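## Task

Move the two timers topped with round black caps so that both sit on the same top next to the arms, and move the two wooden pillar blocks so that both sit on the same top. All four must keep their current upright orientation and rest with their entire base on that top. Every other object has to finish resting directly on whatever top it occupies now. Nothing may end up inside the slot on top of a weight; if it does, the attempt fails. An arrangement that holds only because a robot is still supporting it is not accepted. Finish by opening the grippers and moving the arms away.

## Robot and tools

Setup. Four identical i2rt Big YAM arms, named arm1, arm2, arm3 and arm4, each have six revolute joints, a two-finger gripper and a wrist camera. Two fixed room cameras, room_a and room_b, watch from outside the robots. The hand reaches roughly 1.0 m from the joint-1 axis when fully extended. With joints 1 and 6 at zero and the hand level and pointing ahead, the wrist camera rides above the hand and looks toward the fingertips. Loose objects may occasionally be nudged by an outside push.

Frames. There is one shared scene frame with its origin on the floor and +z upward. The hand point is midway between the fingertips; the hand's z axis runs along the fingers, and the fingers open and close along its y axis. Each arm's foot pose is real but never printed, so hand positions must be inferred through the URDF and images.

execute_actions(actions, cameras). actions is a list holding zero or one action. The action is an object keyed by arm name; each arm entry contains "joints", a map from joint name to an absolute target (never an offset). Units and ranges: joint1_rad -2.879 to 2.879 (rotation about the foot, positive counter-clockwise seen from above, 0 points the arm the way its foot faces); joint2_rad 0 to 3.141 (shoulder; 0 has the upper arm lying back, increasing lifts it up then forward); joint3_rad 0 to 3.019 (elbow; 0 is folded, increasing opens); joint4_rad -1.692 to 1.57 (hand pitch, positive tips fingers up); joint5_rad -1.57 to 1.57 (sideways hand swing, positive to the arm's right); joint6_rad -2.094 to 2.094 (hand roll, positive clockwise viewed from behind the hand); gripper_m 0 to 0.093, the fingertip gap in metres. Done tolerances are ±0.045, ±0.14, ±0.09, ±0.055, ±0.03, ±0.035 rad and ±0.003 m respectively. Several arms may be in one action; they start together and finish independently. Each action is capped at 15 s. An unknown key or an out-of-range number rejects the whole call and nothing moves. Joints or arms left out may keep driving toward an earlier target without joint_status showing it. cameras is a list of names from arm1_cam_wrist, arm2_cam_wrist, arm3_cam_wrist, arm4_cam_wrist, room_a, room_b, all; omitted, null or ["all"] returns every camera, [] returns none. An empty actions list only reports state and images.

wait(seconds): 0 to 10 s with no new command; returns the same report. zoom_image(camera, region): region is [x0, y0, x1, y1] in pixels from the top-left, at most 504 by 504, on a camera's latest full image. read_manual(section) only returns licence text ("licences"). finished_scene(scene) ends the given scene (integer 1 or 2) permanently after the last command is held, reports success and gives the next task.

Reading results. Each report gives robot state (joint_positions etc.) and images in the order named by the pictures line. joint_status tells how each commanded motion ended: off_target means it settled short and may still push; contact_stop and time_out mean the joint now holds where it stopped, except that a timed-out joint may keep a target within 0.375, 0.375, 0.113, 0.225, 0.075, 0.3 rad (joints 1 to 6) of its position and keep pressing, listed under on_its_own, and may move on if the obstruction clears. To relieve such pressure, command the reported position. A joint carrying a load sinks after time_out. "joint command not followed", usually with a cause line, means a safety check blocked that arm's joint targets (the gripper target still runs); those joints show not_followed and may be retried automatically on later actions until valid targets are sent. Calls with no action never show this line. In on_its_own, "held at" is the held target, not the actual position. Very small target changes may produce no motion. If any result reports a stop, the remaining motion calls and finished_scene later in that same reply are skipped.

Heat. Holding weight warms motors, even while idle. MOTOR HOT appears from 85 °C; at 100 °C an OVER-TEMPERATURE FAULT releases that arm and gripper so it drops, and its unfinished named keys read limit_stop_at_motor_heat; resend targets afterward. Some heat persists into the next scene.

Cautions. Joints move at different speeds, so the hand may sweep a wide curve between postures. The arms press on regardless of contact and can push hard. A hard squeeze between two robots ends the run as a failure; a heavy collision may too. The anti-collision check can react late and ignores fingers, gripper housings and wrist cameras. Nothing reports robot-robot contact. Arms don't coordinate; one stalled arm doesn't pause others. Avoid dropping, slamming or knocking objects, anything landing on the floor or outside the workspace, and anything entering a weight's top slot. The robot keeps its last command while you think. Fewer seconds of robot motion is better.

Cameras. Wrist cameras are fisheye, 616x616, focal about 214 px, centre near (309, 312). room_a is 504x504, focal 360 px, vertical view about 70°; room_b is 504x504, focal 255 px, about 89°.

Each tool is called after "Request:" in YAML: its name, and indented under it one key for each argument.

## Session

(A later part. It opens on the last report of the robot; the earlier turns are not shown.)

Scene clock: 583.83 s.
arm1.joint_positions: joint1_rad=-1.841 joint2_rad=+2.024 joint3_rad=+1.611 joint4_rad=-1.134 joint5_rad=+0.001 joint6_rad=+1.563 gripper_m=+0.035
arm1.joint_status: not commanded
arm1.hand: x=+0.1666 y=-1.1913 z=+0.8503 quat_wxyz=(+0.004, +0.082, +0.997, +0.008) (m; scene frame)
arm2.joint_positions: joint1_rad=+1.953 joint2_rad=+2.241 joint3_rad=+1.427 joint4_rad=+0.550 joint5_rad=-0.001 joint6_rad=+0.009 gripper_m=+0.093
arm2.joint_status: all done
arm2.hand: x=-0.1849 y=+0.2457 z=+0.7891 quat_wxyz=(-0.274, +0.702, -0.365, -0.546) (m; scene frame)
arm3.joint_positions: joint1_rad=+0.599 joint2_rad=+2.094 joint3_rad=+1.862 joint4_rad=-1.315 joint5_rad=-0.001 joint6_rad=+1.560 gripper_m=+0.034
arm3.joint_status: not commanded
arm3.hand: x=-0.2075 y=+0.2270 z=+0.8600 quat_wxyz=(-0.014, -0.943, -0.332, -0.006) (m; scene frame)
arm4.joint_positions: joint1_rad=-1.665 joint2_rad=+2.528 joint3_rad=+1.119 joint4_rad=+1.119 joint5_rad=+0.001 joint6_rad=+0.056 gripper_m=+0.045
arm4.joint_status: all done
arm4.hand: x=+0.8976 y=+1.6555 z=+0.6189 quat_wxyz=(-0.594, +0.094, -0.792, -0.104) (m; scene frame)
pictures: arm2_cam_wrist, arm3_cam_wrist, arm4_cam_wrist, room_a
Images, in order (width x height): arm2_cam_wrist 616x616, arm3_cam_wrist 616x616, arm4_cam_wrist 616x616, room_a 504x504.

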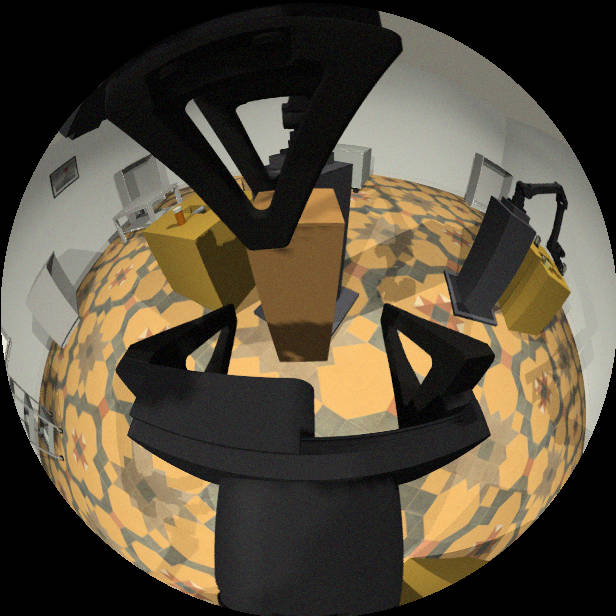

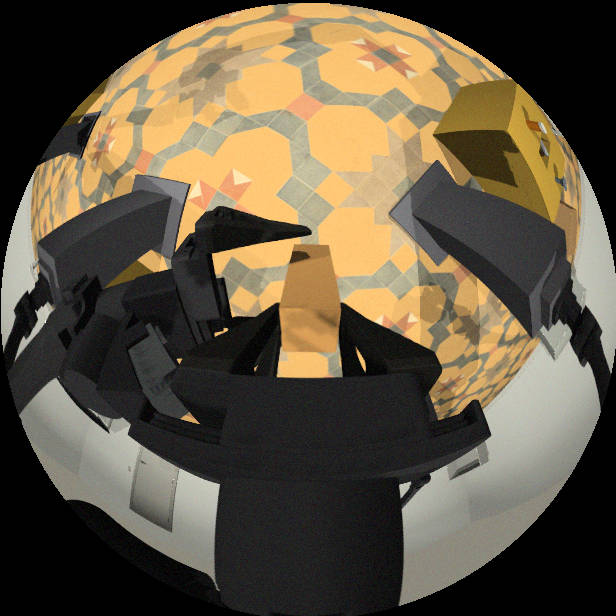

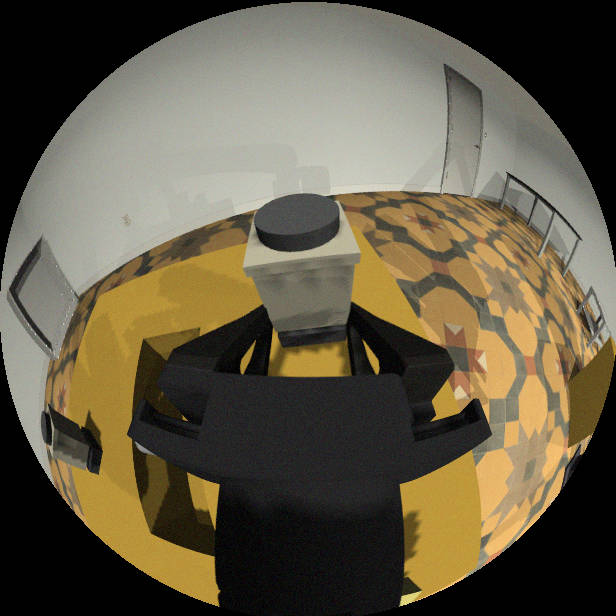

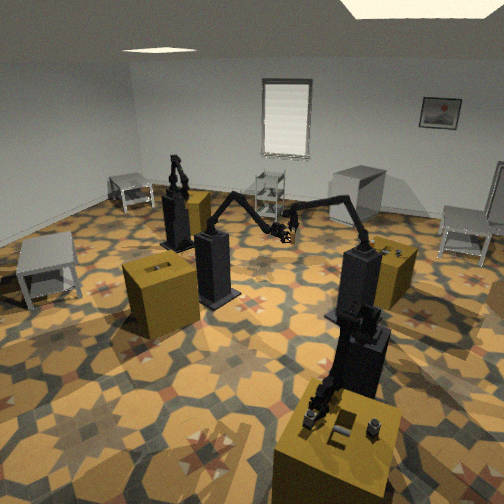

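Request:
execute_actions:
  actions:
    - {"arm2":{"joints":{"joint5_rad":-0.045}},"arm4":{"joints":{"joint2_rad":2.555,"joint3_rad":1.15,"joint4_rad":1.172}}}
  cameras: []

Request:
execute_actions:
  actions:
    - {"arm2":{"joints":{"gripper_m":0.015}}}
  cameras: ["arm2_cam_wrist","arm4_cam_wrist","room_a"]

Request:
zoom_image:
  camera: "room_a"
  region: [270, 360, 400, 460]

Scene clock: 608.37 s.
arm1.joint_positions: joint1_rad=-1.841 joint2_rad=+2.024 joint3_rad=+1.611 joint4_rad=-1.134 joint5_rad=+0.001 joint6_rad=+1.563 gripper_m=+0.035
arm1.joint_status: not commanded
arm1.hand: x=+0.1666 y=-1.1913 z=+0.8503 quat_wxyz=(+0.004, +0.082, +0.997, +0.008) (m; scene frame)
arm2.joint_positions: joint1_rad=+1.953 joint2_rad=+2.241 joint3_rad=+1.427 joint4_rad=+0.550 joint5_rad=-0.043 joint6_rad=+0.009 gripper_m=+0.093
arm2.joint_status: all done
arm2.hand: x=-0.1906 y=+0.2414 z=+0.7892 quat_wxyz=(-0.260, +0.708, -0.354, -0.554) (m; scene frame)
arm3.joint_positions: joint1_rad=+0.599 joint2_rad=+2.094 joint3_rad=+1.862 joint4_rad=-1.315 joint5_rad=-0.001 joint6_rad=+1.560 gripper_m=+0.034
arm3.joint_status: not commanded
arm3.hand: x=-0.2075 y=+0.2270 z=+0.8600 quat_wxyz=(-0.014, -0.943, -0.332, -0.006) (m; scene frame)
arm4.joint_positions: joint1_rad=-1.665 joint2_rad=+2.552 joint3_rad=+1.126 joint4_rad=+1.143 joint5_rad=+0.001 joint6_rad=+0.056 gripper_m=+0.045
arm4.joint_status: all done
arm4.hand: x=+0.8956 y=+1.6549 z=+0.6110 quat_wxyz=(-0.597, +0.094, -0.790, -0.104) (m; scene frame)
pictures: none
No camera images: the call's "cameras" was empty. Leave "cameras" out to get every camera's image.

Scene clock: 609.03 s.
arm1.joint_positions: joint1_rad=-1.841 joint2_rad=+2.024 joint3_rad=+1.611 joint4_rad=-1.134 joint5_rad=+0.001 joint6_rad=+1.563 gripper_m=+0.035
arm1.joint_status: not commanded
arm1.hand: x=+0.1666 y=-1.1913 z=+0.8503 quat_wxyz=(+0.004, +0.082, +0.997, +0.008) (m; scene frame)
arm2.joint_positions: joint1_rad=+1.953 joint2_rad=+2.241 joint3_rad=+1.427 joint4_rad=+0.549 joint5_rad=-0.042 joint6_rad=+0.007 gripper_m=+0.034
arm2.joint_status: gripper_m off_target (ended at +0.034, target +0.015)
arm2.hand: x=-0.1902 y=+0.2416 z=+0.7891 quat_wxyz=(-0.261, +0.708, -0.354, -0.553) (m; scene frame)
arm3.joint_positions: joint1_rad=+0.599 joint2_rad=+2.094 joint3_rad=+1.862 joint4_rad=-1.315 joint5_rad=+0.002 joint6_rad=+1.560 gripper_m=+0.034
arm3.joint_status: not commanded
arm3.hand: x=-0.2079 y=+0.2267 z=+0.8600 quat_wxyz=(-0.015, -0.943, -0.332, -0.005) (m; scene frame)
arm4.joint_positions: joint1_rad=-1.665 joint2_rad=+2.552 joint3_rad=+1.126 joint4_rad=+1.143 joint5_rad=+0.001 joint6_rad=+0.056 gripper_m=+0.045
arm4.joint_status: not commanded
arm4.hand: x=+0.8956 y=+1.6549 z=+0.6110 quat_wxyz=(-0.597, +0.094, -0.790, -0.104) (m; scene frame)
pictures: arm2_cam_wrist, arm4_cam_wrist, room_a
Images, in order (width x height): arm2_cam_wrist 616x616, arm4_cam_wrist 616x616, room_a 504x504.

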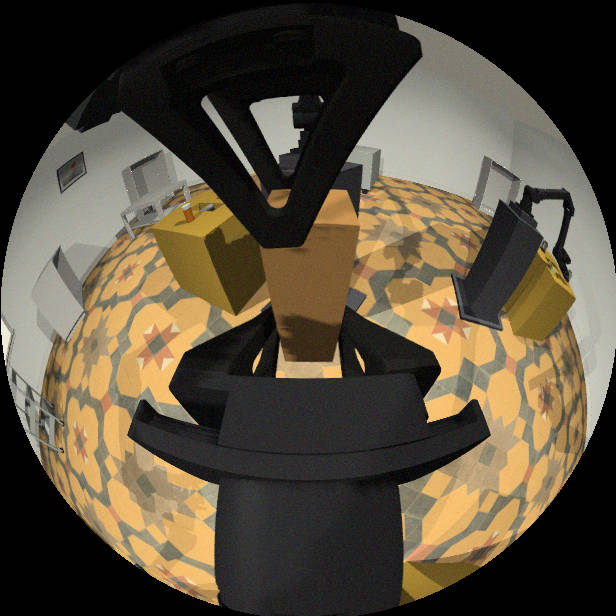

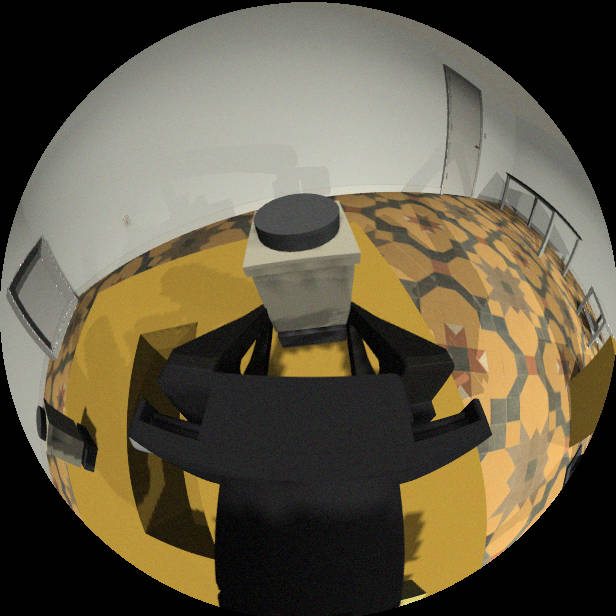

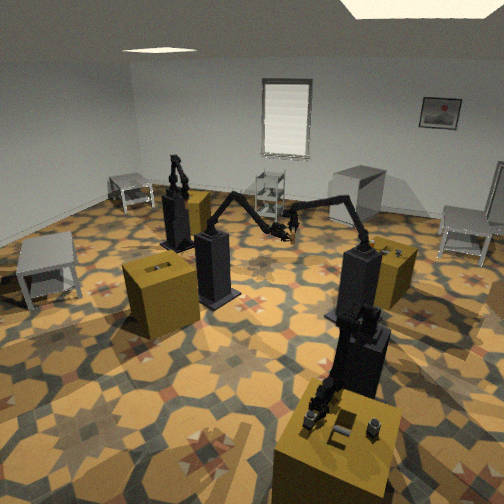

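Region (270, 360, 400, 460) of room_a's 504x504 image, scaled by 3.877, with more detail than that image has; it fills the top 388 rows of this view, and the rest is white.

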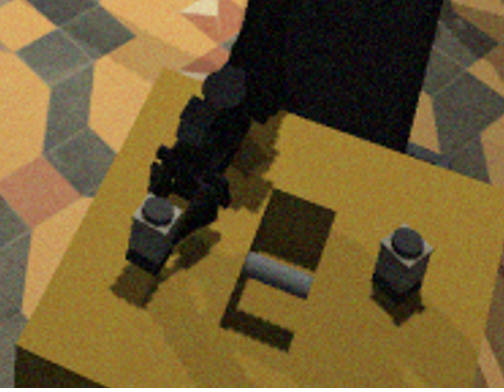

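Request:
execute_actions:
  actions:
    - {"arm3":{"joints":{"gripper_m":0.05}},"arm4":{"joints":{"joint2_rad":2.585}}}
  cameras: []

Request:
execute_actions:
  actions:
    - {"arm3":{"joints":{"joint2_rad":1.6}}}
  cameras: ["arm2_cam_wrist","arm4_cam_wrist","room_a"]

Request:
zoom_image:
  camera: "room_a"
  region: [270, 360, 400, 460]

Scene clock: 621.80 s.
arm1.joint_positions: joint1_rad=-1.841 joint2_rad=+2.024 joint3_rad=+1.611 joint4_rad=-1.134 joint5_rad=+0.001 joint6_rad=+1.563 gripper_m=+0.035
arm1.joint_status: not commanded
arm1.hand: x=+0.1666 y=-1.1913 z=+0.8503 quat_wxyz=(+0.004, +0.082, +0.997, +0.008) (m; scene frame)
arm2.joint_positions: joint1_rad=+1.953 joint2_rad=+2.241 joint3_rad=+1.427 joint4_rad=+0.548 joint5_rad=-0.043 joint6_rad=+0.007 gripper_m=+0.034
arm2.joint_status: not commanded
arm2.hand: x=-0.1903 y=+0.2415 z=+0.7889 quat_wxyz=(-0.260, +0.708, -0.353, -0.553) (m; scene frame)
arm3.joint_positions: joint1_rad=+0.599 joint2_rad=+2.094 joint3_rad=+1.862 joint4_rad=-1.315 joint5_rad=+0.002 joint6_rad=+1.561 gripper_m=+0.050
arm3.joint_status: all done
arm3.hand: x=-0.2079 y=+0.2267 z=+0.8600 quat_wxyz=(-0.015, -0.943, -0.332, -0.005) (m; scene frame)
arm4.joint_positions: joint1_rad=-1.665 joint2_rad=+2.585 joint3_rad=+1.128 joint4_rad=+1.146 joint5_rad=+0.001 joint6_rad=+0.056 gripper_m=+0.045
arm4.joint_status: all done
arm4.hand: x=+0.8874 y=+1.6524 z=+0.5911 quat_wxyz=(-0.586, +0.095, -0.798, -0.102) (m; scene frame)
pictures: none
No camera images: the call's "cameras" was empty. Leave "cameras" out to get every camera's image.

Scene clock: 623.50 s.
arm1.joint_positions: joint1_rad=-1.841 joint2_rad=+2.024 joint3_rad=+1.611 joint4_rad=-1.134 joint5_rad=+0.001 joint6_rad=+1.563 gripper_m=+0.035
arm1.joint_status: not commanded
arm1.hand: x=+0.1666 y=-1.1913 z=+0.8503 quat_wxyz=(+0.004, +0.082, +0.997, +0.008) (m; scene frame)
arm2.joint_positions: joint1_rad=+1.953 joint2_rad=+2.241 joint3_rad=+1.427 joint4_rad=+0.548 joint5_rad=-0.043 joint6_rad=+0.007 gripper_m=+0.034
arm2.joint_status: not commanded
arm2.hand: x=-0.1903 y=+0.2415 z=+0.7889 quat_wxyz=(-0.260, +0.708, -0.353, -0.553) (m; scene frame)
arm3.joint_positions: joint1_rad=+0.599 joint2_rad=+1.611 joint3_rad=+1.867 joint4_rad=-1.315 joint5_rad=+0.002 joint6_rad=+1.561 gripper_m=+0.050
arm3.joint_status: all done
arm3.hand: x=-0.2420 y=+0.2693 z=+1.1569 quat_wxyz=(-0.243, -0.912, -0.320, -0.083) (m; scene frame)
arm4.joint_positions: joint1_rad=-1.665 joint2_rad=+2.585 joint3_rad=+1.128 joint4_rad=+1.146 joint5_rad=+0.001 joint6_rad=+0.056 gripper_m=+0.045
arm4.joint_status: not commanded
arm4.hand: x=+0.8874 y=+1.6524 z=+0.5911 quat_wxyz=(-0.586, +0.095, -0.798, -0.102) (m; scene frame)
pictures: arm2_cam_wrist, arm4_cam_wrist, room_a
Images, in order (width x height): arm2_cam_wrist 616x616, arm4_cam_wrist 616x616, room_a 504x504.

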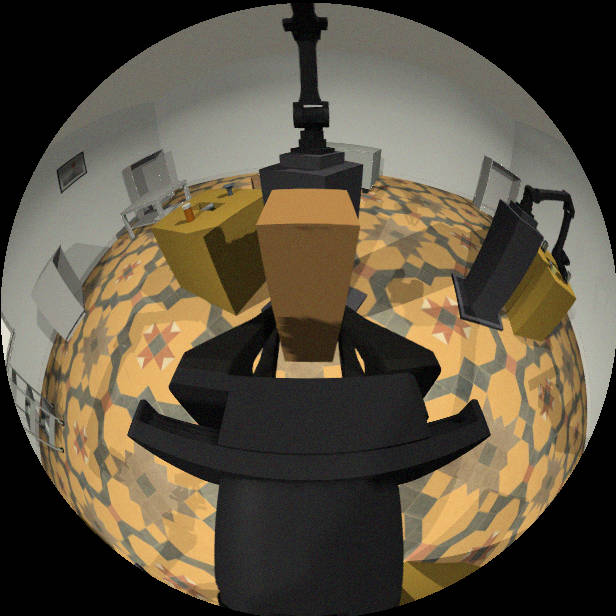

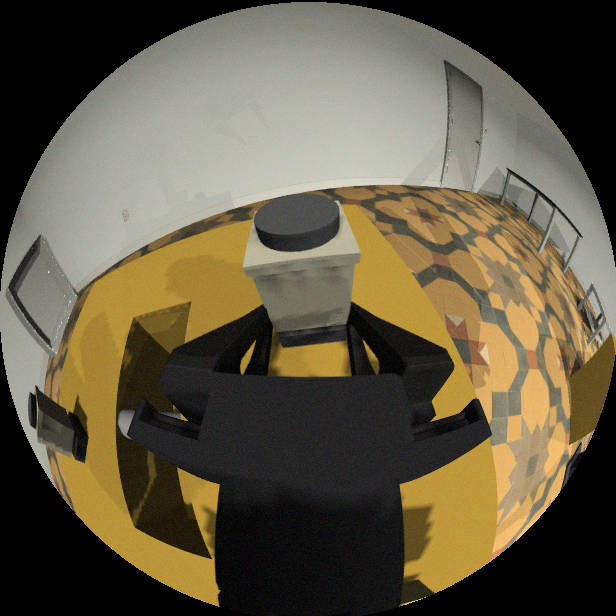

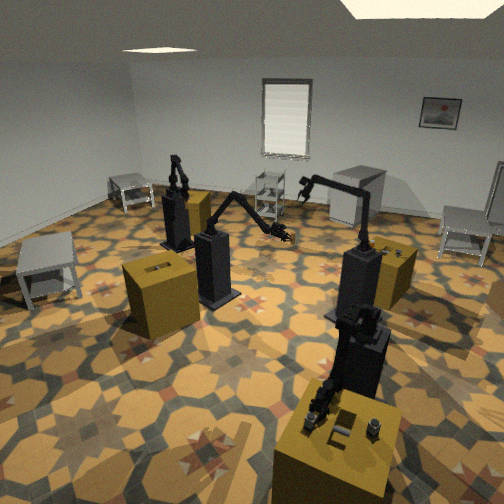

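Region (270, 360, 400, 460) of room_a's 504x504 image, scaled by 3.877, with more detail than that image has; it fills the top 388 rows of this view, and the rest is white.

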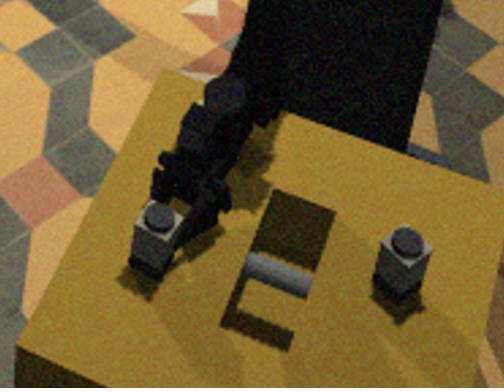

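Request:
execute_actions:
  actions:
    - {"arm2":{"joints":{"joint1_rad":0.004,"joint2_rad":2.36,"joint3_rad":1.085,"joint4_rad":1.065,"joint5_rad":0}},"arm3":{"joints":{"joint2_rad":0.8,"joint3_rad":1.2,"joint6_rad":0}},"arm4":{"joints":{"joint2_rad":2.6}}}
  cameras: ["arm2_cam_wrist","arm4_cam_wrist","room_a"]

Request:
zoom_image:
  camera: "room_a"
  region: [270, 360, 400, 460]

Scene clock: 651.40 s.
arm1.joint_positions: joint1_rad=-1.841 joint2_rad=+2.024 joint3_rad=+1.611 joint4_rad=-1.134 joint5_rad=+0.001 joint6_rad=+1.563 gripper_m=+0.035
arm1.joint_status: not commanded
arm1.hand: x=+0.1666 y=-1.1913 z=+0.8503 quat_wxyz=(+0.004, +0.082, +0.997, +0.008) (m; scene frame)
arm2.joint_positions: joint1_rad=-0.006 joint2_rad=+2.364 joint3_rad=+1.085 joint4_rad=+1.046 joint5_rad=+0.002 joint6_rad=+0.007 gripper_m=+0.034
arm2.joint_status: all done
arm2.hand: x=+0.9561 y=-0.2522 z=+0.6581 quat_wxyz=(-0.612, +0.087, -0.782, -0.076) (m; scene frame)
arm3.joint_positions: joint1_rad=+0.599 joint2_rad=+0.795 joint3_rad=+1.204 joint4_rad=-1.318 joint5_rad=+0.002 joint6_rad=+0.010 gripper_m=+0.050
arm3.joint_status: all done
arm3.hand: x=-0.4201 y=+0.4959 z=+1.1729 quat_wxyz=(-0.295, -0.418, -0.847, +0.142) (m; scene frame)
arm4.joint_positions: joint1_rad=-1.665 joint2_rad=+2.586 joint3_rad=+1.128 joint4_rad=+1.147 joint5_rad=+0.001 joint6_rad=+0.056 gripper_m=+0.045
arm4.joint_status: all done
arm4.hand: x=+0.8873 y=+1.6524 z=+0.5908 quat_wxyz=(-0.586, +0.095, -0.798, -0.102) (m; scene frame)
pictures: arm2_cam_wrist, arm4_cam_wrist, room_a
Images, in order (width x height): arm2_cam_wrist 616x616, arm4_cam_wrist 616x616, room_a 504x504.

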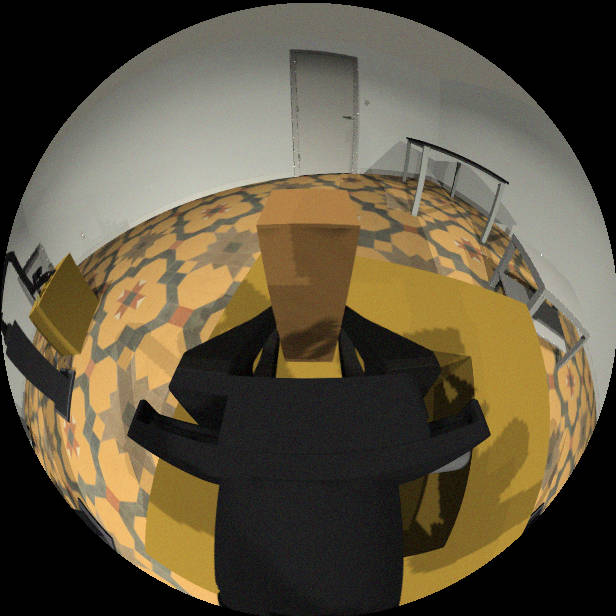

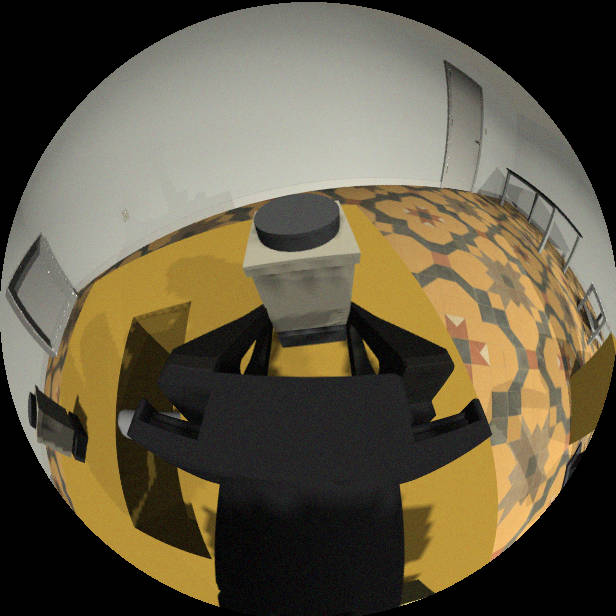

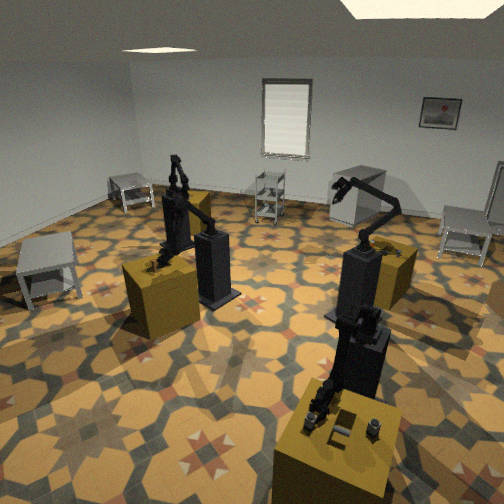

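Region (270, 360, 400, 460) of room_a's 504x504 image, scaled by 3.877, with more detail than that image has; it fills the top 388 rows of this view, and the rest is white.

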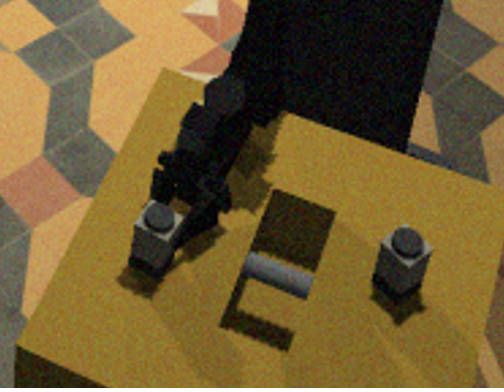

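Request:
execute_actions:
  actions:
    - {"arm2":{"joints":{"joint2_rad":2.512,"joint3_rad":1.17,"joint4_rad":1.142}},"arm4":{"joints":{"joint4_rad":1.115}}}
  cameras: ["arm2_cam_wrist","room_a"]

Request:
zoom_image:
  camera: "room_a"
  region: [120, 230, 210, 300]

Scene clock: 668.13 s.
arm1.joint_positions: joint1_rad=-1.841 joint2_rad=+2.024 joint3_rad=+1.611 joint4_rad=-1.134 joint5_rad=+0.001 joint6_rad=+1.563 gripper_m=+0.035
arm1.joint_status: not commanded
arm1.hand: x=+0.1666 y=-1.1913 z=+0.8503 quat_wxyz=(+0.004, +0.082, +0.997, +0.008) (m; scene frame)
arm2.joint_positions: joint1_rad=-0.006 joint2_rad=+2.500 joint3_rad=+1.160 joint4_rad=+1.137 joint5_rad=+0.001 joint6_rad=+0.004 gripper_m=+0.034
arm2.joint_status: all done
arm2.hand: x=+0.9609 y=-0.2506 z=+0.6140 quat_wxyz=(-0.624, +0.087, -0.773, -0.077) (m; scene frame)
arm3.joint_positions: joint1_rad=+0.599 joint2_rad=+0.795 joint3_rad=+1.204 joint4_rad=-1.318 joint5_rad=+0.002 joint6_rad=+0.010 gripper_m=+0.050
arm3.joint_status: not commanded
arm3.hand: x=-0.4201 y=+0.4959 z=+1.1729 quat_wxyz=(-0.295, -0.418, -0.848, +0.142) (m; scene frame)
arm4.joint_positions: joint1_rad=-1.665 joint2_rad=+2.586 joint3_rad=+1.132 joint4_rad=+1.138 joint5_rad=+0.001 joint6_rad=+0.061 gripper_m=+0.045
arm4.joint_status: all done
arm4.hand: x=+0.8884 y=+1.6527 z=+0.5897 quat_wxyz=(-0.584, +0.093, -0.800, -0.103) (m; scene frame)
pictures: arm2_cam_wrist, room_a
Images, in order (width x height): arm2_cam_wrist 616x616, room_a 504x504.

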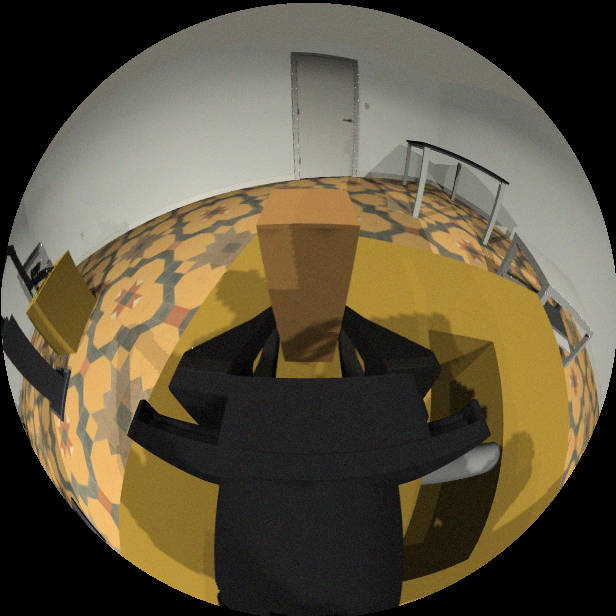

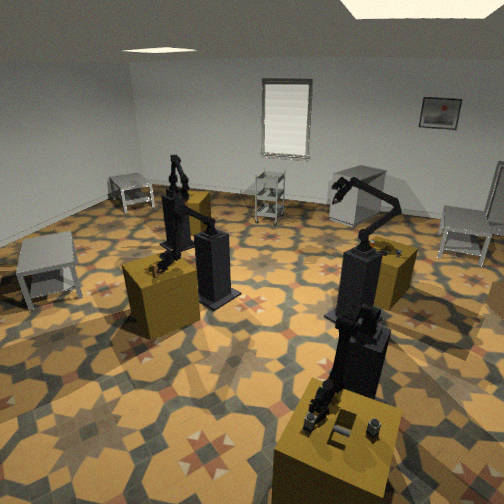

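Region (120, 230, 210, 300) of room_a's 504x504 image, scaled by 5.600, with more detail than that image has.

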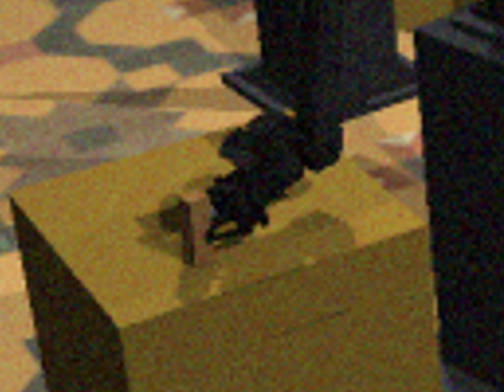

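Request:
execute_actions:
  actions:
    - {"arm2":{"joints":{"joint2_rad":2.535}},"arm4":{"joints":{"joint2_rad":2.586,"joint4_rad":1.15,"gripper_m":0.093}}}
  cameras: ["arm2_cam_wrist","arm4_cam_wrist"]

Scene clock: 676.67 s.
arm1.joint_positions: joint1_rad=-1.841 joint2_rad=+2.024 joint3_rad=+1.611 joint4_rad=-1.134 joint5_rad=+0.001 joint6_rad=+1.563 gripper_m=+0.035
arm1.joint_status: not commanded
arm1.hand: x=+0.1666 y=-1.1913 z=+0.8503 quat_wxyz=(+0.004, +0.082, +0.997, +0.008) (m; scene frame)
arm2.joint_positions: joint1_rad=-0.006 joint2_rad=+2.501 joint3_rad=+1.160 joint4_rad=+1.137 joint5_rad=+0.001 joint6_rad=+0.004 gripper_m=+0.034
arm2.joint_status: all done
arm2.hand: x=+0.9607 y=-0.2506 z=+0.6135 quat_wxyz=(-0.623, +0.087, -0.773, -0.077) (m; scene frame)
arm3.joint_positions: joint1_rad=+0.599 joint2_rad=+0.795 joint3_rad=+1.204 joint4_rad=-1.318 joint5_rad=+0.002 joint6_rad=+0.010 gripper_m=+0.050
arm3.joint_status: not commanded
arm3.hand: x=-0.4201 y=+0.4959 z=+1.1729 quat_wxyz=(-0.295, -0.418, -0.848, +0.142) (m; scene frame)
arm4.joint_positions: joint1_rad=-1.665 joint2_rad=+2.586 joint3_rad=+1.133 joint4_rad=+1.138 joint5_rad=+0.001 joint6_rad=+0.061 gripper_m=+0.093
arm4.joint_status: all done
arm4.hand: x=+0.8888 y=+1.6528 z=+0.5899 quat_wxyz=(-0.584, +0.093, -0.800, -0.103) (m; scene frame)
pictures: arm2_cam_wrist, arm4_cam_wrist
Images, in order (width x height): arm2_cam_wrist 616x616, arm4_cam_wrist 616x616.

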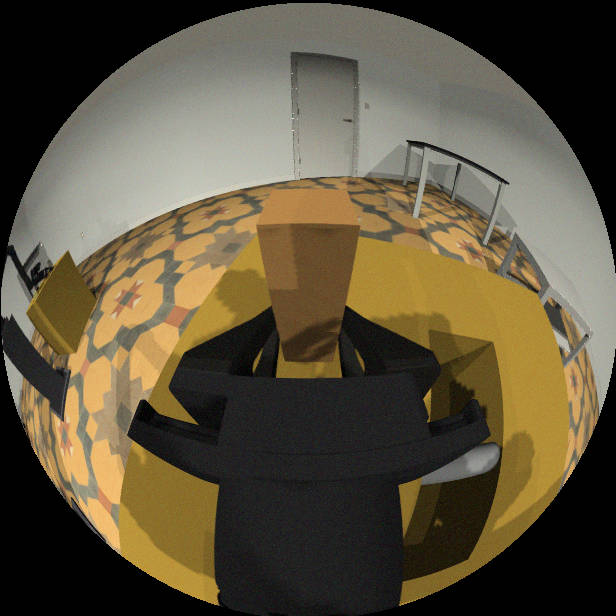

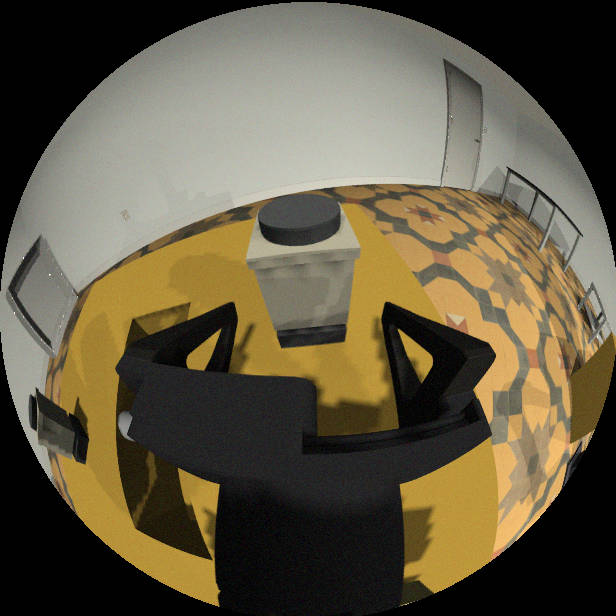

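Request:
execute_actions:
  actions:
    - {"arm2":{"joints":{"joint2_rad":2.495,"gripper_m":0.093}},"arm4":{"joints":{"joint2_rad":1.6,"joint3_rad":0.7}}}
  cameras: ["arm2_cam_wrist"]

Request:
execute_actions:
  actions:
    - {"arm2":{"joints":{"joint2_rad":1.9,"joint3_rad":0.85}},"arm4":{"joints":{"joint2_rad":0.8,"joint3_rad":1.0,"joint4_rad":-0.8}}}
  cameras: ["room_a"]

Scene clock: 691.60 s.
arm1.joint_positions: joint1_rad=-1.841 joint2_rad=+2.024 joint3_rad=+1.611 joint4_rad=-1.134 joint5_rad=+0.001 joint6_rad=+1.563 gripper_m=+0.035
arm1.joint_status: not commanded
arm1.hand: x=+0.1666 y=-1.1913 z=+0.8503 quat_wxyz=(+0.004, +0.082, +0.997, +0.008) (m; scene frame)
arm2.joint_positions: joint1_rad=-0.006 joint2_rad=+2.501 joint3_rad=+1.160 joint4_rad=+1.137 joint5_rad=+0.001 joint6_rad=+0.004 gripper_m=+0.093
arm2.joint_status: all done
arm2.hand: x=+0.9607 y=-0.2506 z=+0.6135 quat_wxyz=(-0.623, +0.087, -0.773, -0.077) (m; scene frame)
arm3.joint_positions: joint1_rad=+0.599 joint2_rad=+0.795 joint3_rad=+1.204 joint4_rad=-1.318 joint5_rad=+0.002 joint6_rad=+0.010 gripper_m=+0.050
arm3.joint_status: not commanded
arm3.hand: x=-0.4201 y=+0.4959 z=+1.1729 quat_wxyz=(-0.295, -0.418, -0.848, +0.142) (m; scene frame)
arm4.joint_positions: joint1_rad=-1.665 joint2_rad=+1.604 joint3_rad=+0.698 joint4_rad=+1.139 joint5_rad=+0.001 joint6_rad=+0.061 gripper_m=+0.093
arm4.joint_status: all done
arm4.hand: x=+0.8050 y=+1.6283 z=+1.0348 quat_wxyz=(-0.777, +0.071, -0.610, -0.138) (m; scene frame)
pictures: arm2_cam_wrist
Images, in order (width x height): arm2_cam_wrist 616x616.

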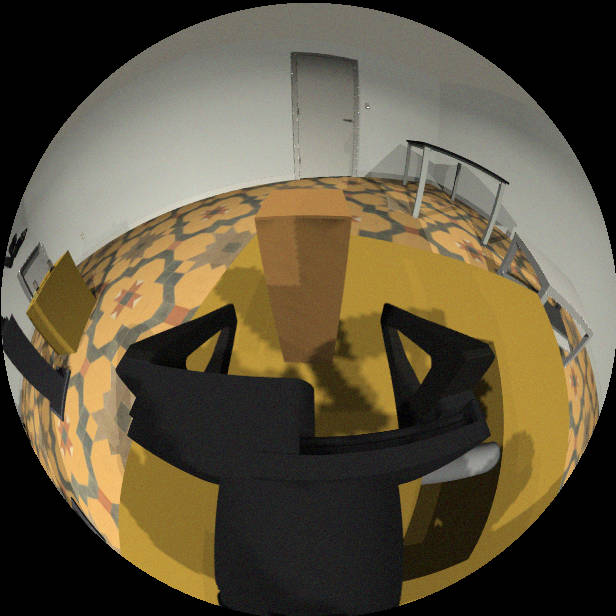

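Scene clock: 693.60 s.
arm1.joint_positions: joint1_rad=-1.841 joint2_rad=+2.024 joint3_rad=+1.611 joint4_rad=-1.134 joint5_rad=+0.001 joint6_rad=+1.563 gripper_m=+0.035
arm1.joint_status: not commanded
arm1.hand: x=+0.1666 y=-1.1913 z=+0.8503 quat_wxyz=(+0.004, +0.082, +0.997, +0.008) (m; scene frame)
arm2.joint_positions: joint1_rad=-0.006 joint2_rad=+1.882 joint3_rad=+0.852 joint4_rad=+1.137 joint5_rad=+0.001 joint6_rad=+0.004 gripper_m=+0.093
arm2.joint_status: all done
arm2.hand: x=+0.9148 y=-0.2636 z=+0.9023 quat_wxyz=(-0.736, +0.074, -0.667, -0.090) (m; scene frame)
arm3.joint_positions: joint1_rad=+0.599 joint2_rad=+0.795 joint3_rad=+1.204 joint4_rad=-1.318 joint5_rad=+0.002 joint6_rad=+0.010 gripper_m=+0.050
arm3.joint_status: not commanded
arm3.hand: x=-0.4201 y=+0.4959 z=+1.1729 quat_wxyz=(-0.295, -0.418, -0.848, +0.142) (m; scene frame)
arm4.joint_positions: joint1_rad=-1.665 joint2_rad=+0.800 joint3_rad=+0.988 joint4_rad=-0.791 joint5_rad=+0.001 joint6_rad=+0.061 gripper_m=+0.093
arm4.joint_status: all done
arm4.hand: x=+0.6186 y=+1.5723 z=+1.1506 quat_wxyz=(-0.465, +0.102, -0.876, -0.082) (m; scene frame)
pictures: room_a
Images, in order (width x height): room_a 504x504.

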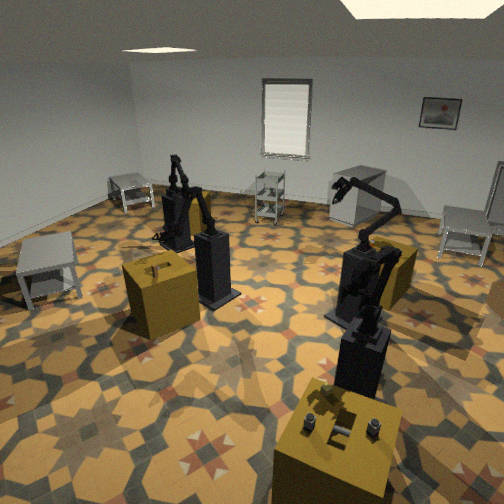

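Request:
execute_actions:
  actions:
    - {"arm2":{"joints":{"joint1_rad":-1.975,"joint2_rad":2.005,"joint3_rad":1.035,"joint4_rad":0.725}}}
  cameras: ["arm2_cam_wrist","arm1_cam_wrist"]

Scene clock: 713.70 s.
arm1.joint_positions: joint1_rad=-1.841 joint2_rad=+2.024 joint3_rad=+1.611 joint4_rad=-1.134 joint5_rad=+0.001 joint6_rad=+1.563 gripper_m=+0.035
arm1.joint_status: not commanded
arm1.hand: x=+0.1666 y=-1.1913 z=+0.8503 quat_wxyz=(+0.004, +0.082, +0.997, +0.008) (m; scene frame)
arm2.joint_positions: joint1_rad=-1.985 joint2_rad=+2.004 joint3_rad=+1.026 joint4_rad=+0.735 joint5_rad=+0.002 joint6_rad=+0.004 gripper_m=+0.093
arm2.joint_status: all done
arm2.hand: x=+0.1673 y=-1.0963 z=+0.8059 quat_wxyz=(-0.393, -0.603, -0.508, +0.473) (m; scene frame)
arm3.joint_positions: joint1_rad=+0.599 joint2_rad=+0.795 joint3_rad=+1.204 joint4_rad=-1.318 joint5_rad=+0.002 joint6_rad=+0.010 gripper_m=+0.050
arm3.joint_status: not commanded
arm3.hand: x=-0.4201 y=+0.4959 z=+1.1729 quat_wxyz=(-0.295, -0.418, -0.848, +0.142) (m; scene frame)
arm4.joint_positions: joint1_rad=-1.665 joint2_rad=+0.800 joint3_rad=+0.988 joint4_rad=-0.791 joint5_rad=+0.001 joint6_rad=+0.061 gripper_m=+0.093
arm4.joint_status: not commanded
arm4.hand: x=+0.6186 y=+1.5723 z=+1.1506 quat_wxyz=(-0.465, +0.102, -0.876, -0.082) (m; scene frame)
pictures: arm1_cam_wrist, arm2_cam_wrist
Images, in order (width x height): arm1_cam_wrist 616x616, arm2_cam_wrist 616x616.

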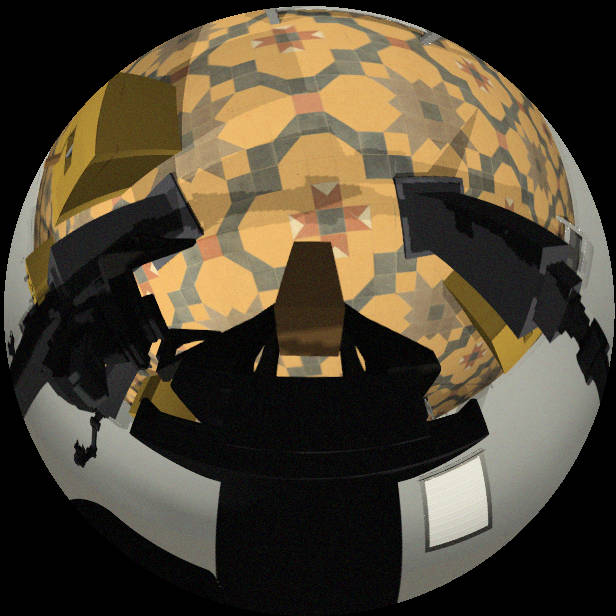

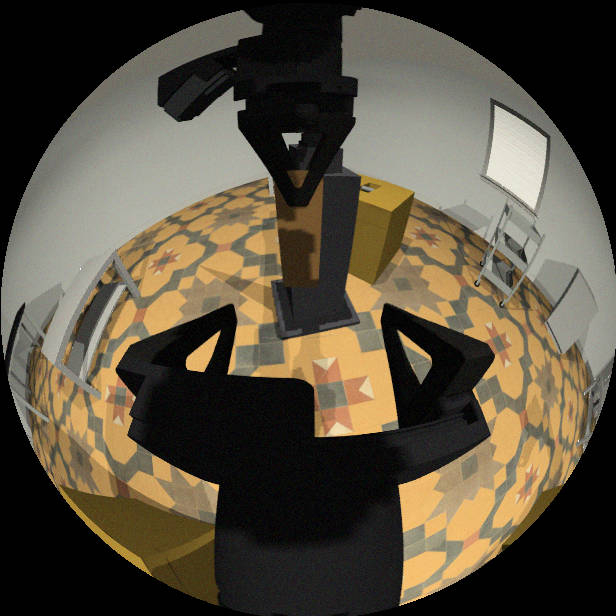

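Request:
execute_actions:
  actions:
    - {"arm2":{"joints":{"joint1_rad":-1.965,"joint2_rad":2.16,"joint3_rad":1.35,"joint4_rad":0.58}}}
  cameras: ["arm2_cam_wrist","arm1_cam_wrist"]

Scene clock: 729.77 s.
arm1.joint_positions: joint1_rad=-1.841 joint2_rad=+2.024 joint3_rad=+1.611 joint4_rad=-1.134 joint5_rad=+0.001 joint6_rad=+1.563 gripper_m=+0.035
arm1.joint_status: not commanded
arm1.hand: x=+0.1666 y=-1.1913 z=+0.8503 quat_wxyz=(+0.004, +0.082, +0.997, +0.008) (m; scene frame)
arm2.joint_positions: joint1_rad=-1.975 joint2_rad=+2.161 joint3_rad=+1.323 joint4_rad=+0.585 joint5_rad=+0.002 joint6_rad=+0.004 gripper_m=+0.093
arm2.joint_status: all done
arm2.hand: x=+0.1594 y=-1.1844 z=+0.7982 quat_wxyz=(-0.393, -0.603, -0.513, +0.468) (m; scene frame)
arm3.joint_positions: joint1_rad=+0.599 joint2_rad=+0.795 joint3_rad=+1.204 joint4_rad=-1.318 joint5_rad=+0.002 joint6_rad=+0.010 gripper_m=+0.050
arm3.joint_status: not commanded
arm3.hand: x=-0.4201 y=+0.4959 z=+1.1729 quat_wxyz=(-0.295, -0.418, -0.848, +0.142) (m; scene frame)
arm4.joint_positions: joint1_rad=-1.665 joint2_rad=+0.800 joint3_rad=+0.988 joint4_rad=-0.791 joint5_rad=+0.001 joint6_rad=+0.061 gripper_m=+0.093
arm4.joint_status: not commanded
arm4.hand: x=+0.6186 y=+1.5723 z=+1.1506 quat_wxyz=(-0.465, +0.102, -0.876, -0.082) (m; scene frame)
pictures: arm1_cam_wrist, arm2_cam_wrist
Images, in order (width x height): arm1_cam_wrist 616x616, arm2_cam_wrist 616x616.

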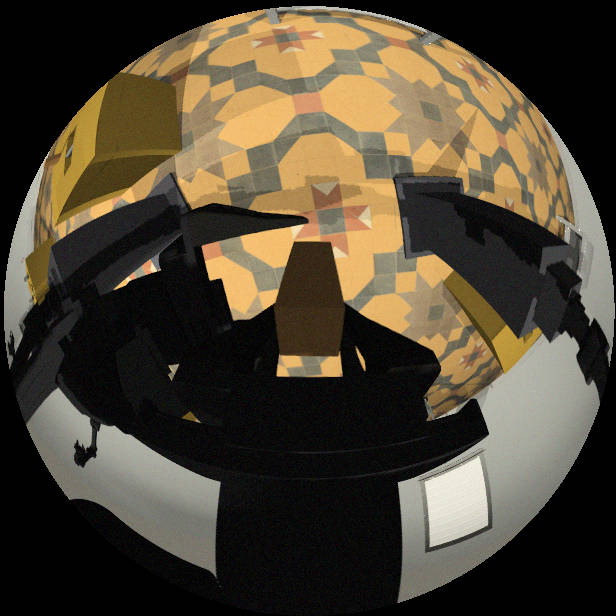

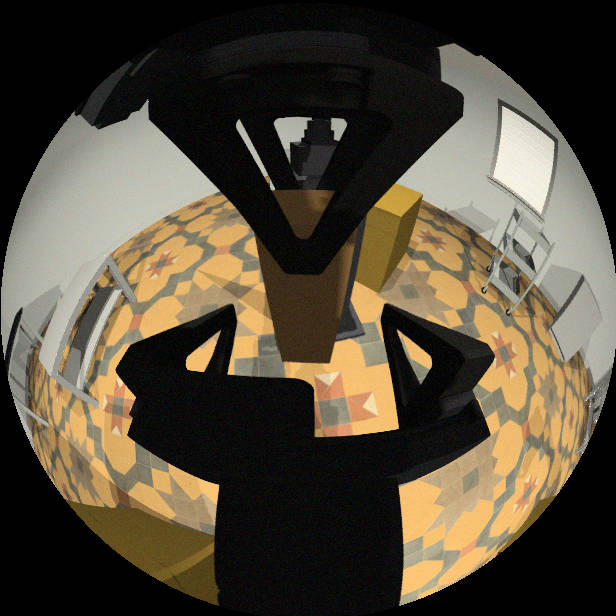

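Request:
execute_actions:
  actions:
    - {"arm1":{"joints":{"joint2_rad":1.99}}}
  cameras: []

Scene clock: 741.10 s.
arm1.joint_positions: joint1_rad=-1.841 joint2_rad=+2.024 joint3_rad=+1.611 joint4_rad=-1.134 joint5_rad=+0.001 joint6_rad=+1.563 gripper_m=+0.035
arm1.joint_status: all done
arm1.hand: x=+0.1666 y=-1.1913 z=+0.8503 quat_wxyz=(+0.004, +0.082, +0.997, +0.008) (m; scene frame)
arm2.joint_positions: joint1_rad=-1.975 joint2_rad=+2.161 joint3_rad=+1.323 joint4_rad=+0.585 joint5_rad=+0.002 joint6_rad=+0.004 gripper_m=+0.093
arm2.joint_status: not commanded
arm2.hand: x=+0.1594 y=-1.1844 z=+0.7982 quat_wxyz=(-0.393, -0.603, -0.513, +0.468) (m; scene frame)
arm3.joint_positions: joint1_rad=+0.599 joint2_rad=+0.795 joint3_rad=+1.204 joint4_rad=-1.318 joint5_rad=+0.002 joint6_rad=+0.010 gripper_m=+0.050
arm3.joint_status: not commanded
arm3.hand: x=-0.4201 y=+0.4959 z=+1.1729 quat_wxyz=(-0.295, -0.418, -0.848, +0.142) (m; scene frame)
arm4.joint_positions: joint1_rad=-1.665 joint2_rad=+0.800 joint3_rad=+0.988 joint4_rad=-0.791 joint5_rad=+0.001 joint6_rad=+0.061 gripper_m=+0.093
arm4.joint_status: not commanded
arm4.hand: x=+0.6186 y=+1.5723 z=+1.1506 quat_wxyz=(-0.465, +0.102, -0.876, -0.082) (m; scene frame)
pictures: none
No camera images: the call's "cameras" was empty. Leave "cameras" out to get every camera's image.

Request:
execute_actions:
  actions:
    - {"arm1":{"joints":{"joint2_rad":1.97}}}
  cameras: ["arm2_cam_wrist"]

Scene clock: 757.77 s.
arm1.joint_positions: joint1_rad=-1.841 joint2_rad=+2.001 joint3_rad=+1.611 joint4_rad=-1.134 joint5_rad=+0.001 joint6_rad=+1.563 gripper_m=+0.035
arm1.joint_status: all done
arm1.hand: x=+0.1669 y=-1.1894 z=+0.8636 quat_wxyz=(+0.005, +0.082, +0.996, +0.019) (m; scene frame)
arm2.joint_positions: joint1_rad=-1.975 joint2_rad=+2.161 joint3_rad=+1.323 joint4_rad=+0.585 joint5_rad=+0.002 joint6_rad=+0.004 gripper_m=+0.093
arm2.joint_status: not commanded
arm2.hand: x=+0.1594 y=-1.1844 z=+0.7982 quat_wxyz=(-0.393, -0.603, -0.513, +0.468) (m; scene frame)
arm3.joint_positions: joint1_rad=+0.599 joint2_rad=+0.795 joint3_rad=+1.204 joint4_rad=-1.318 joint5_rad=+0.002 joint6_rad=+0.010 gripper_m=+0.050
arm3.joint_status: not commanded
arm3.hand: x=-0.4201 y=+0.4959 z=+1.1729 quat_wxyz=(-0.295, -0.418, -0.848, +0.142) (m; scene frame)
arm4.joint_positions: joint1_rad=-1.665 joint2_rad=+0.800 joint3_rad=+0.988 joint4_rad=-0.791 joint5_rad=+0.001 joint6_rad=+0.061 gripper_m=+0.093
arm4.joint_status: not commanded
arm4.hand: x=+0.6186 y=+1.5723 z=+1.1506 quat_wxyz=(-0.465, +0.102, -0.876, -0.082) (m; scene frame)
pictures: arm2_cam_wrist
Images, in order (width x height): arm2_cam_wrist 616x616.

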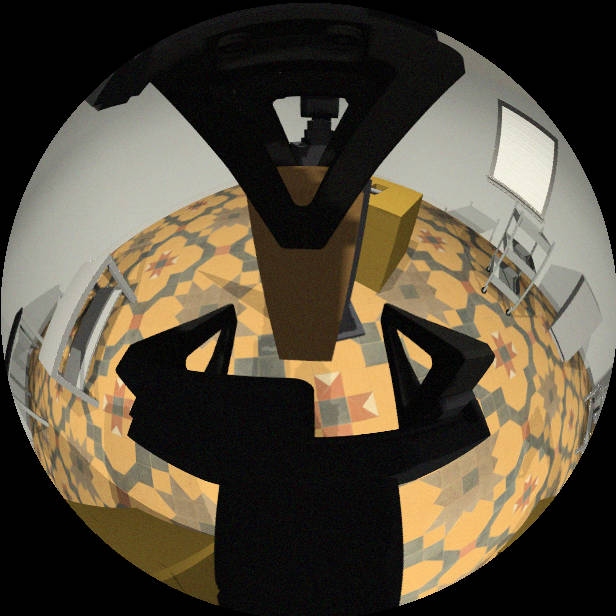

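Request:
execute_actions:
  actions:
    - {"arm2":{"joints":{"gripper_m":0.015}}}
  cameras: []

Request:
execute_actions:
  actions:
    - {"arm1":{"joints":{"gripper_m":0.05}}}
  cameras: ["arm2_cam_wrist"]

Scene clock: 766.97 s.
arm1.joint_positions: joint1_rad=-1.841 joint2_rad=+2.001 joint3_rad=+1.611 joint4_rad=-1.134 joint5_rad=-0.002 joint6_rad=+1.561 gripper_m=+0.035
arm1.joint_status: not commanded
arm1.hand: x=+0.1661 y=-1.1892 z=+0.8636 quat_wxyz=(+0.003, +0.081, +0.997, +0.019) (m; scene frame)
arm2.joint_positions: joint1_rad=-1.975 joint2_rad=+2.161 joint3_rad=+1.323 joint4_rad=+0.585 joint5_rad=+0.002 joint6_rad=+0.004 gripper_m=+0.034
arm2.joint_status: gripper_m off_target (ended at +0.034, target +0.015)
arm2.hand: x=+0.1596 y=-1.1845 z=+0.7982 quat_wxyz=(-0.393, -0.603, -0.513, +0.468) (m; scene frame)
arm3.joint_positions: joint1_rad=+0.599 joint2_rad=+0.795 joint3_rad=+1.204 joint4_rad=-1.318 joint5_rad=+0.002 joint6_rad=+0.010 gripper_m=+0.050
arm3.joint_status: not commanded
arm3.hand: x=-0.4201 y=+0.4959 z=+1.1729 quat_wxyz=(-0.295, -0.418, -0.848, +0.142) (m; scene frame)
arm4.joint_positions: joint1_rad=-1.665 joint2_rad=+0.800 joint3_rad=+0.988 joint4_rad=-0.791 joint5_rad=+0.001 joint6_rad=+0.061 gripper_m=+0.093
arm4.joint_status: not commanded
arm4.hand: x=+0.6186 y=+1.5723 z=+1.1506 quat_wxyz=(-0.465, +0.102, -0.876, -0.082) (m; scene frame)
pictures: none
No camera images: the call's "cameras" was empty. Leave "cameras" out to get every camera's image.

Scene clock: 767.50 s.
arm1.joint_positions: joint1_rad=-1.841 joint2_rad=+1.999 joint3_rad=+1.611 joint4_rad=-1.134 joint5_rad=-0.002 joint6_rad=+1.563 gripper_m=+0.050
arm1.joint_status: all done
arm1.hand: x=+0.1661 y=-1.1891 z=+0.8645 quat_wxyz=(+0.003, +0.081, +0.996, +0.020) (m; scene frame)
arm2.joint_positions: joint1_rad=-1.975 joint2_rad=+2.161 joint3_rad=+1.323 joint4_rad=+0.584 joint5_rad=+0.002 joint6_rad=+0.004 gripper_m=+0.034
arm2.joint_status: not commanded
arm2.hand: x=+0.1596 y=-1.1844 z=+0.7978 quat_wxyz=(-0.393, -0.603, -0.513, +0.468) (m; scene frame)
arm3.joint_positions: joint1_rad=+0.599 joint2_rad=+0.795 joint3_rad=+1.204 joint4_rad=-1.318 joint5_rad=+0.002 joint6_rad=+0.010 gripper_m=+0.050
arm3.joint_status: not commanded
arm3.hand: x=-0.4201 y=+0.4959 z=+1.1729 quat_wxyz=(-0.295, -0.418, -0.848, +0.142) (m; scene frame)
arm4.joint_positions: joint1_rad=-1.665 joint2_rad=+0.800 joint3_rad=+0.988 joint4_rad=-0.791 joint5_rad=+0.001 joint6_rad=+0.061 gripper_m=+0.093
arm4.joint_status: not commanded
arm4.hand: x=+0.6186 y=+1.5723 z=+1.1506 quat_wxyz=(-0.465, +0.102, -0.876, -0.082) (m; scene frame)
pictures: arm2_cam_wrist
Images, in order (width x height): arm2_cam_wrist 616x616.

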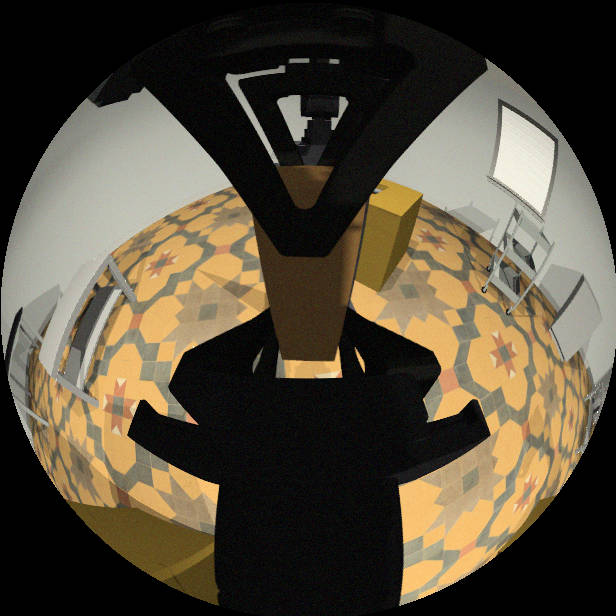

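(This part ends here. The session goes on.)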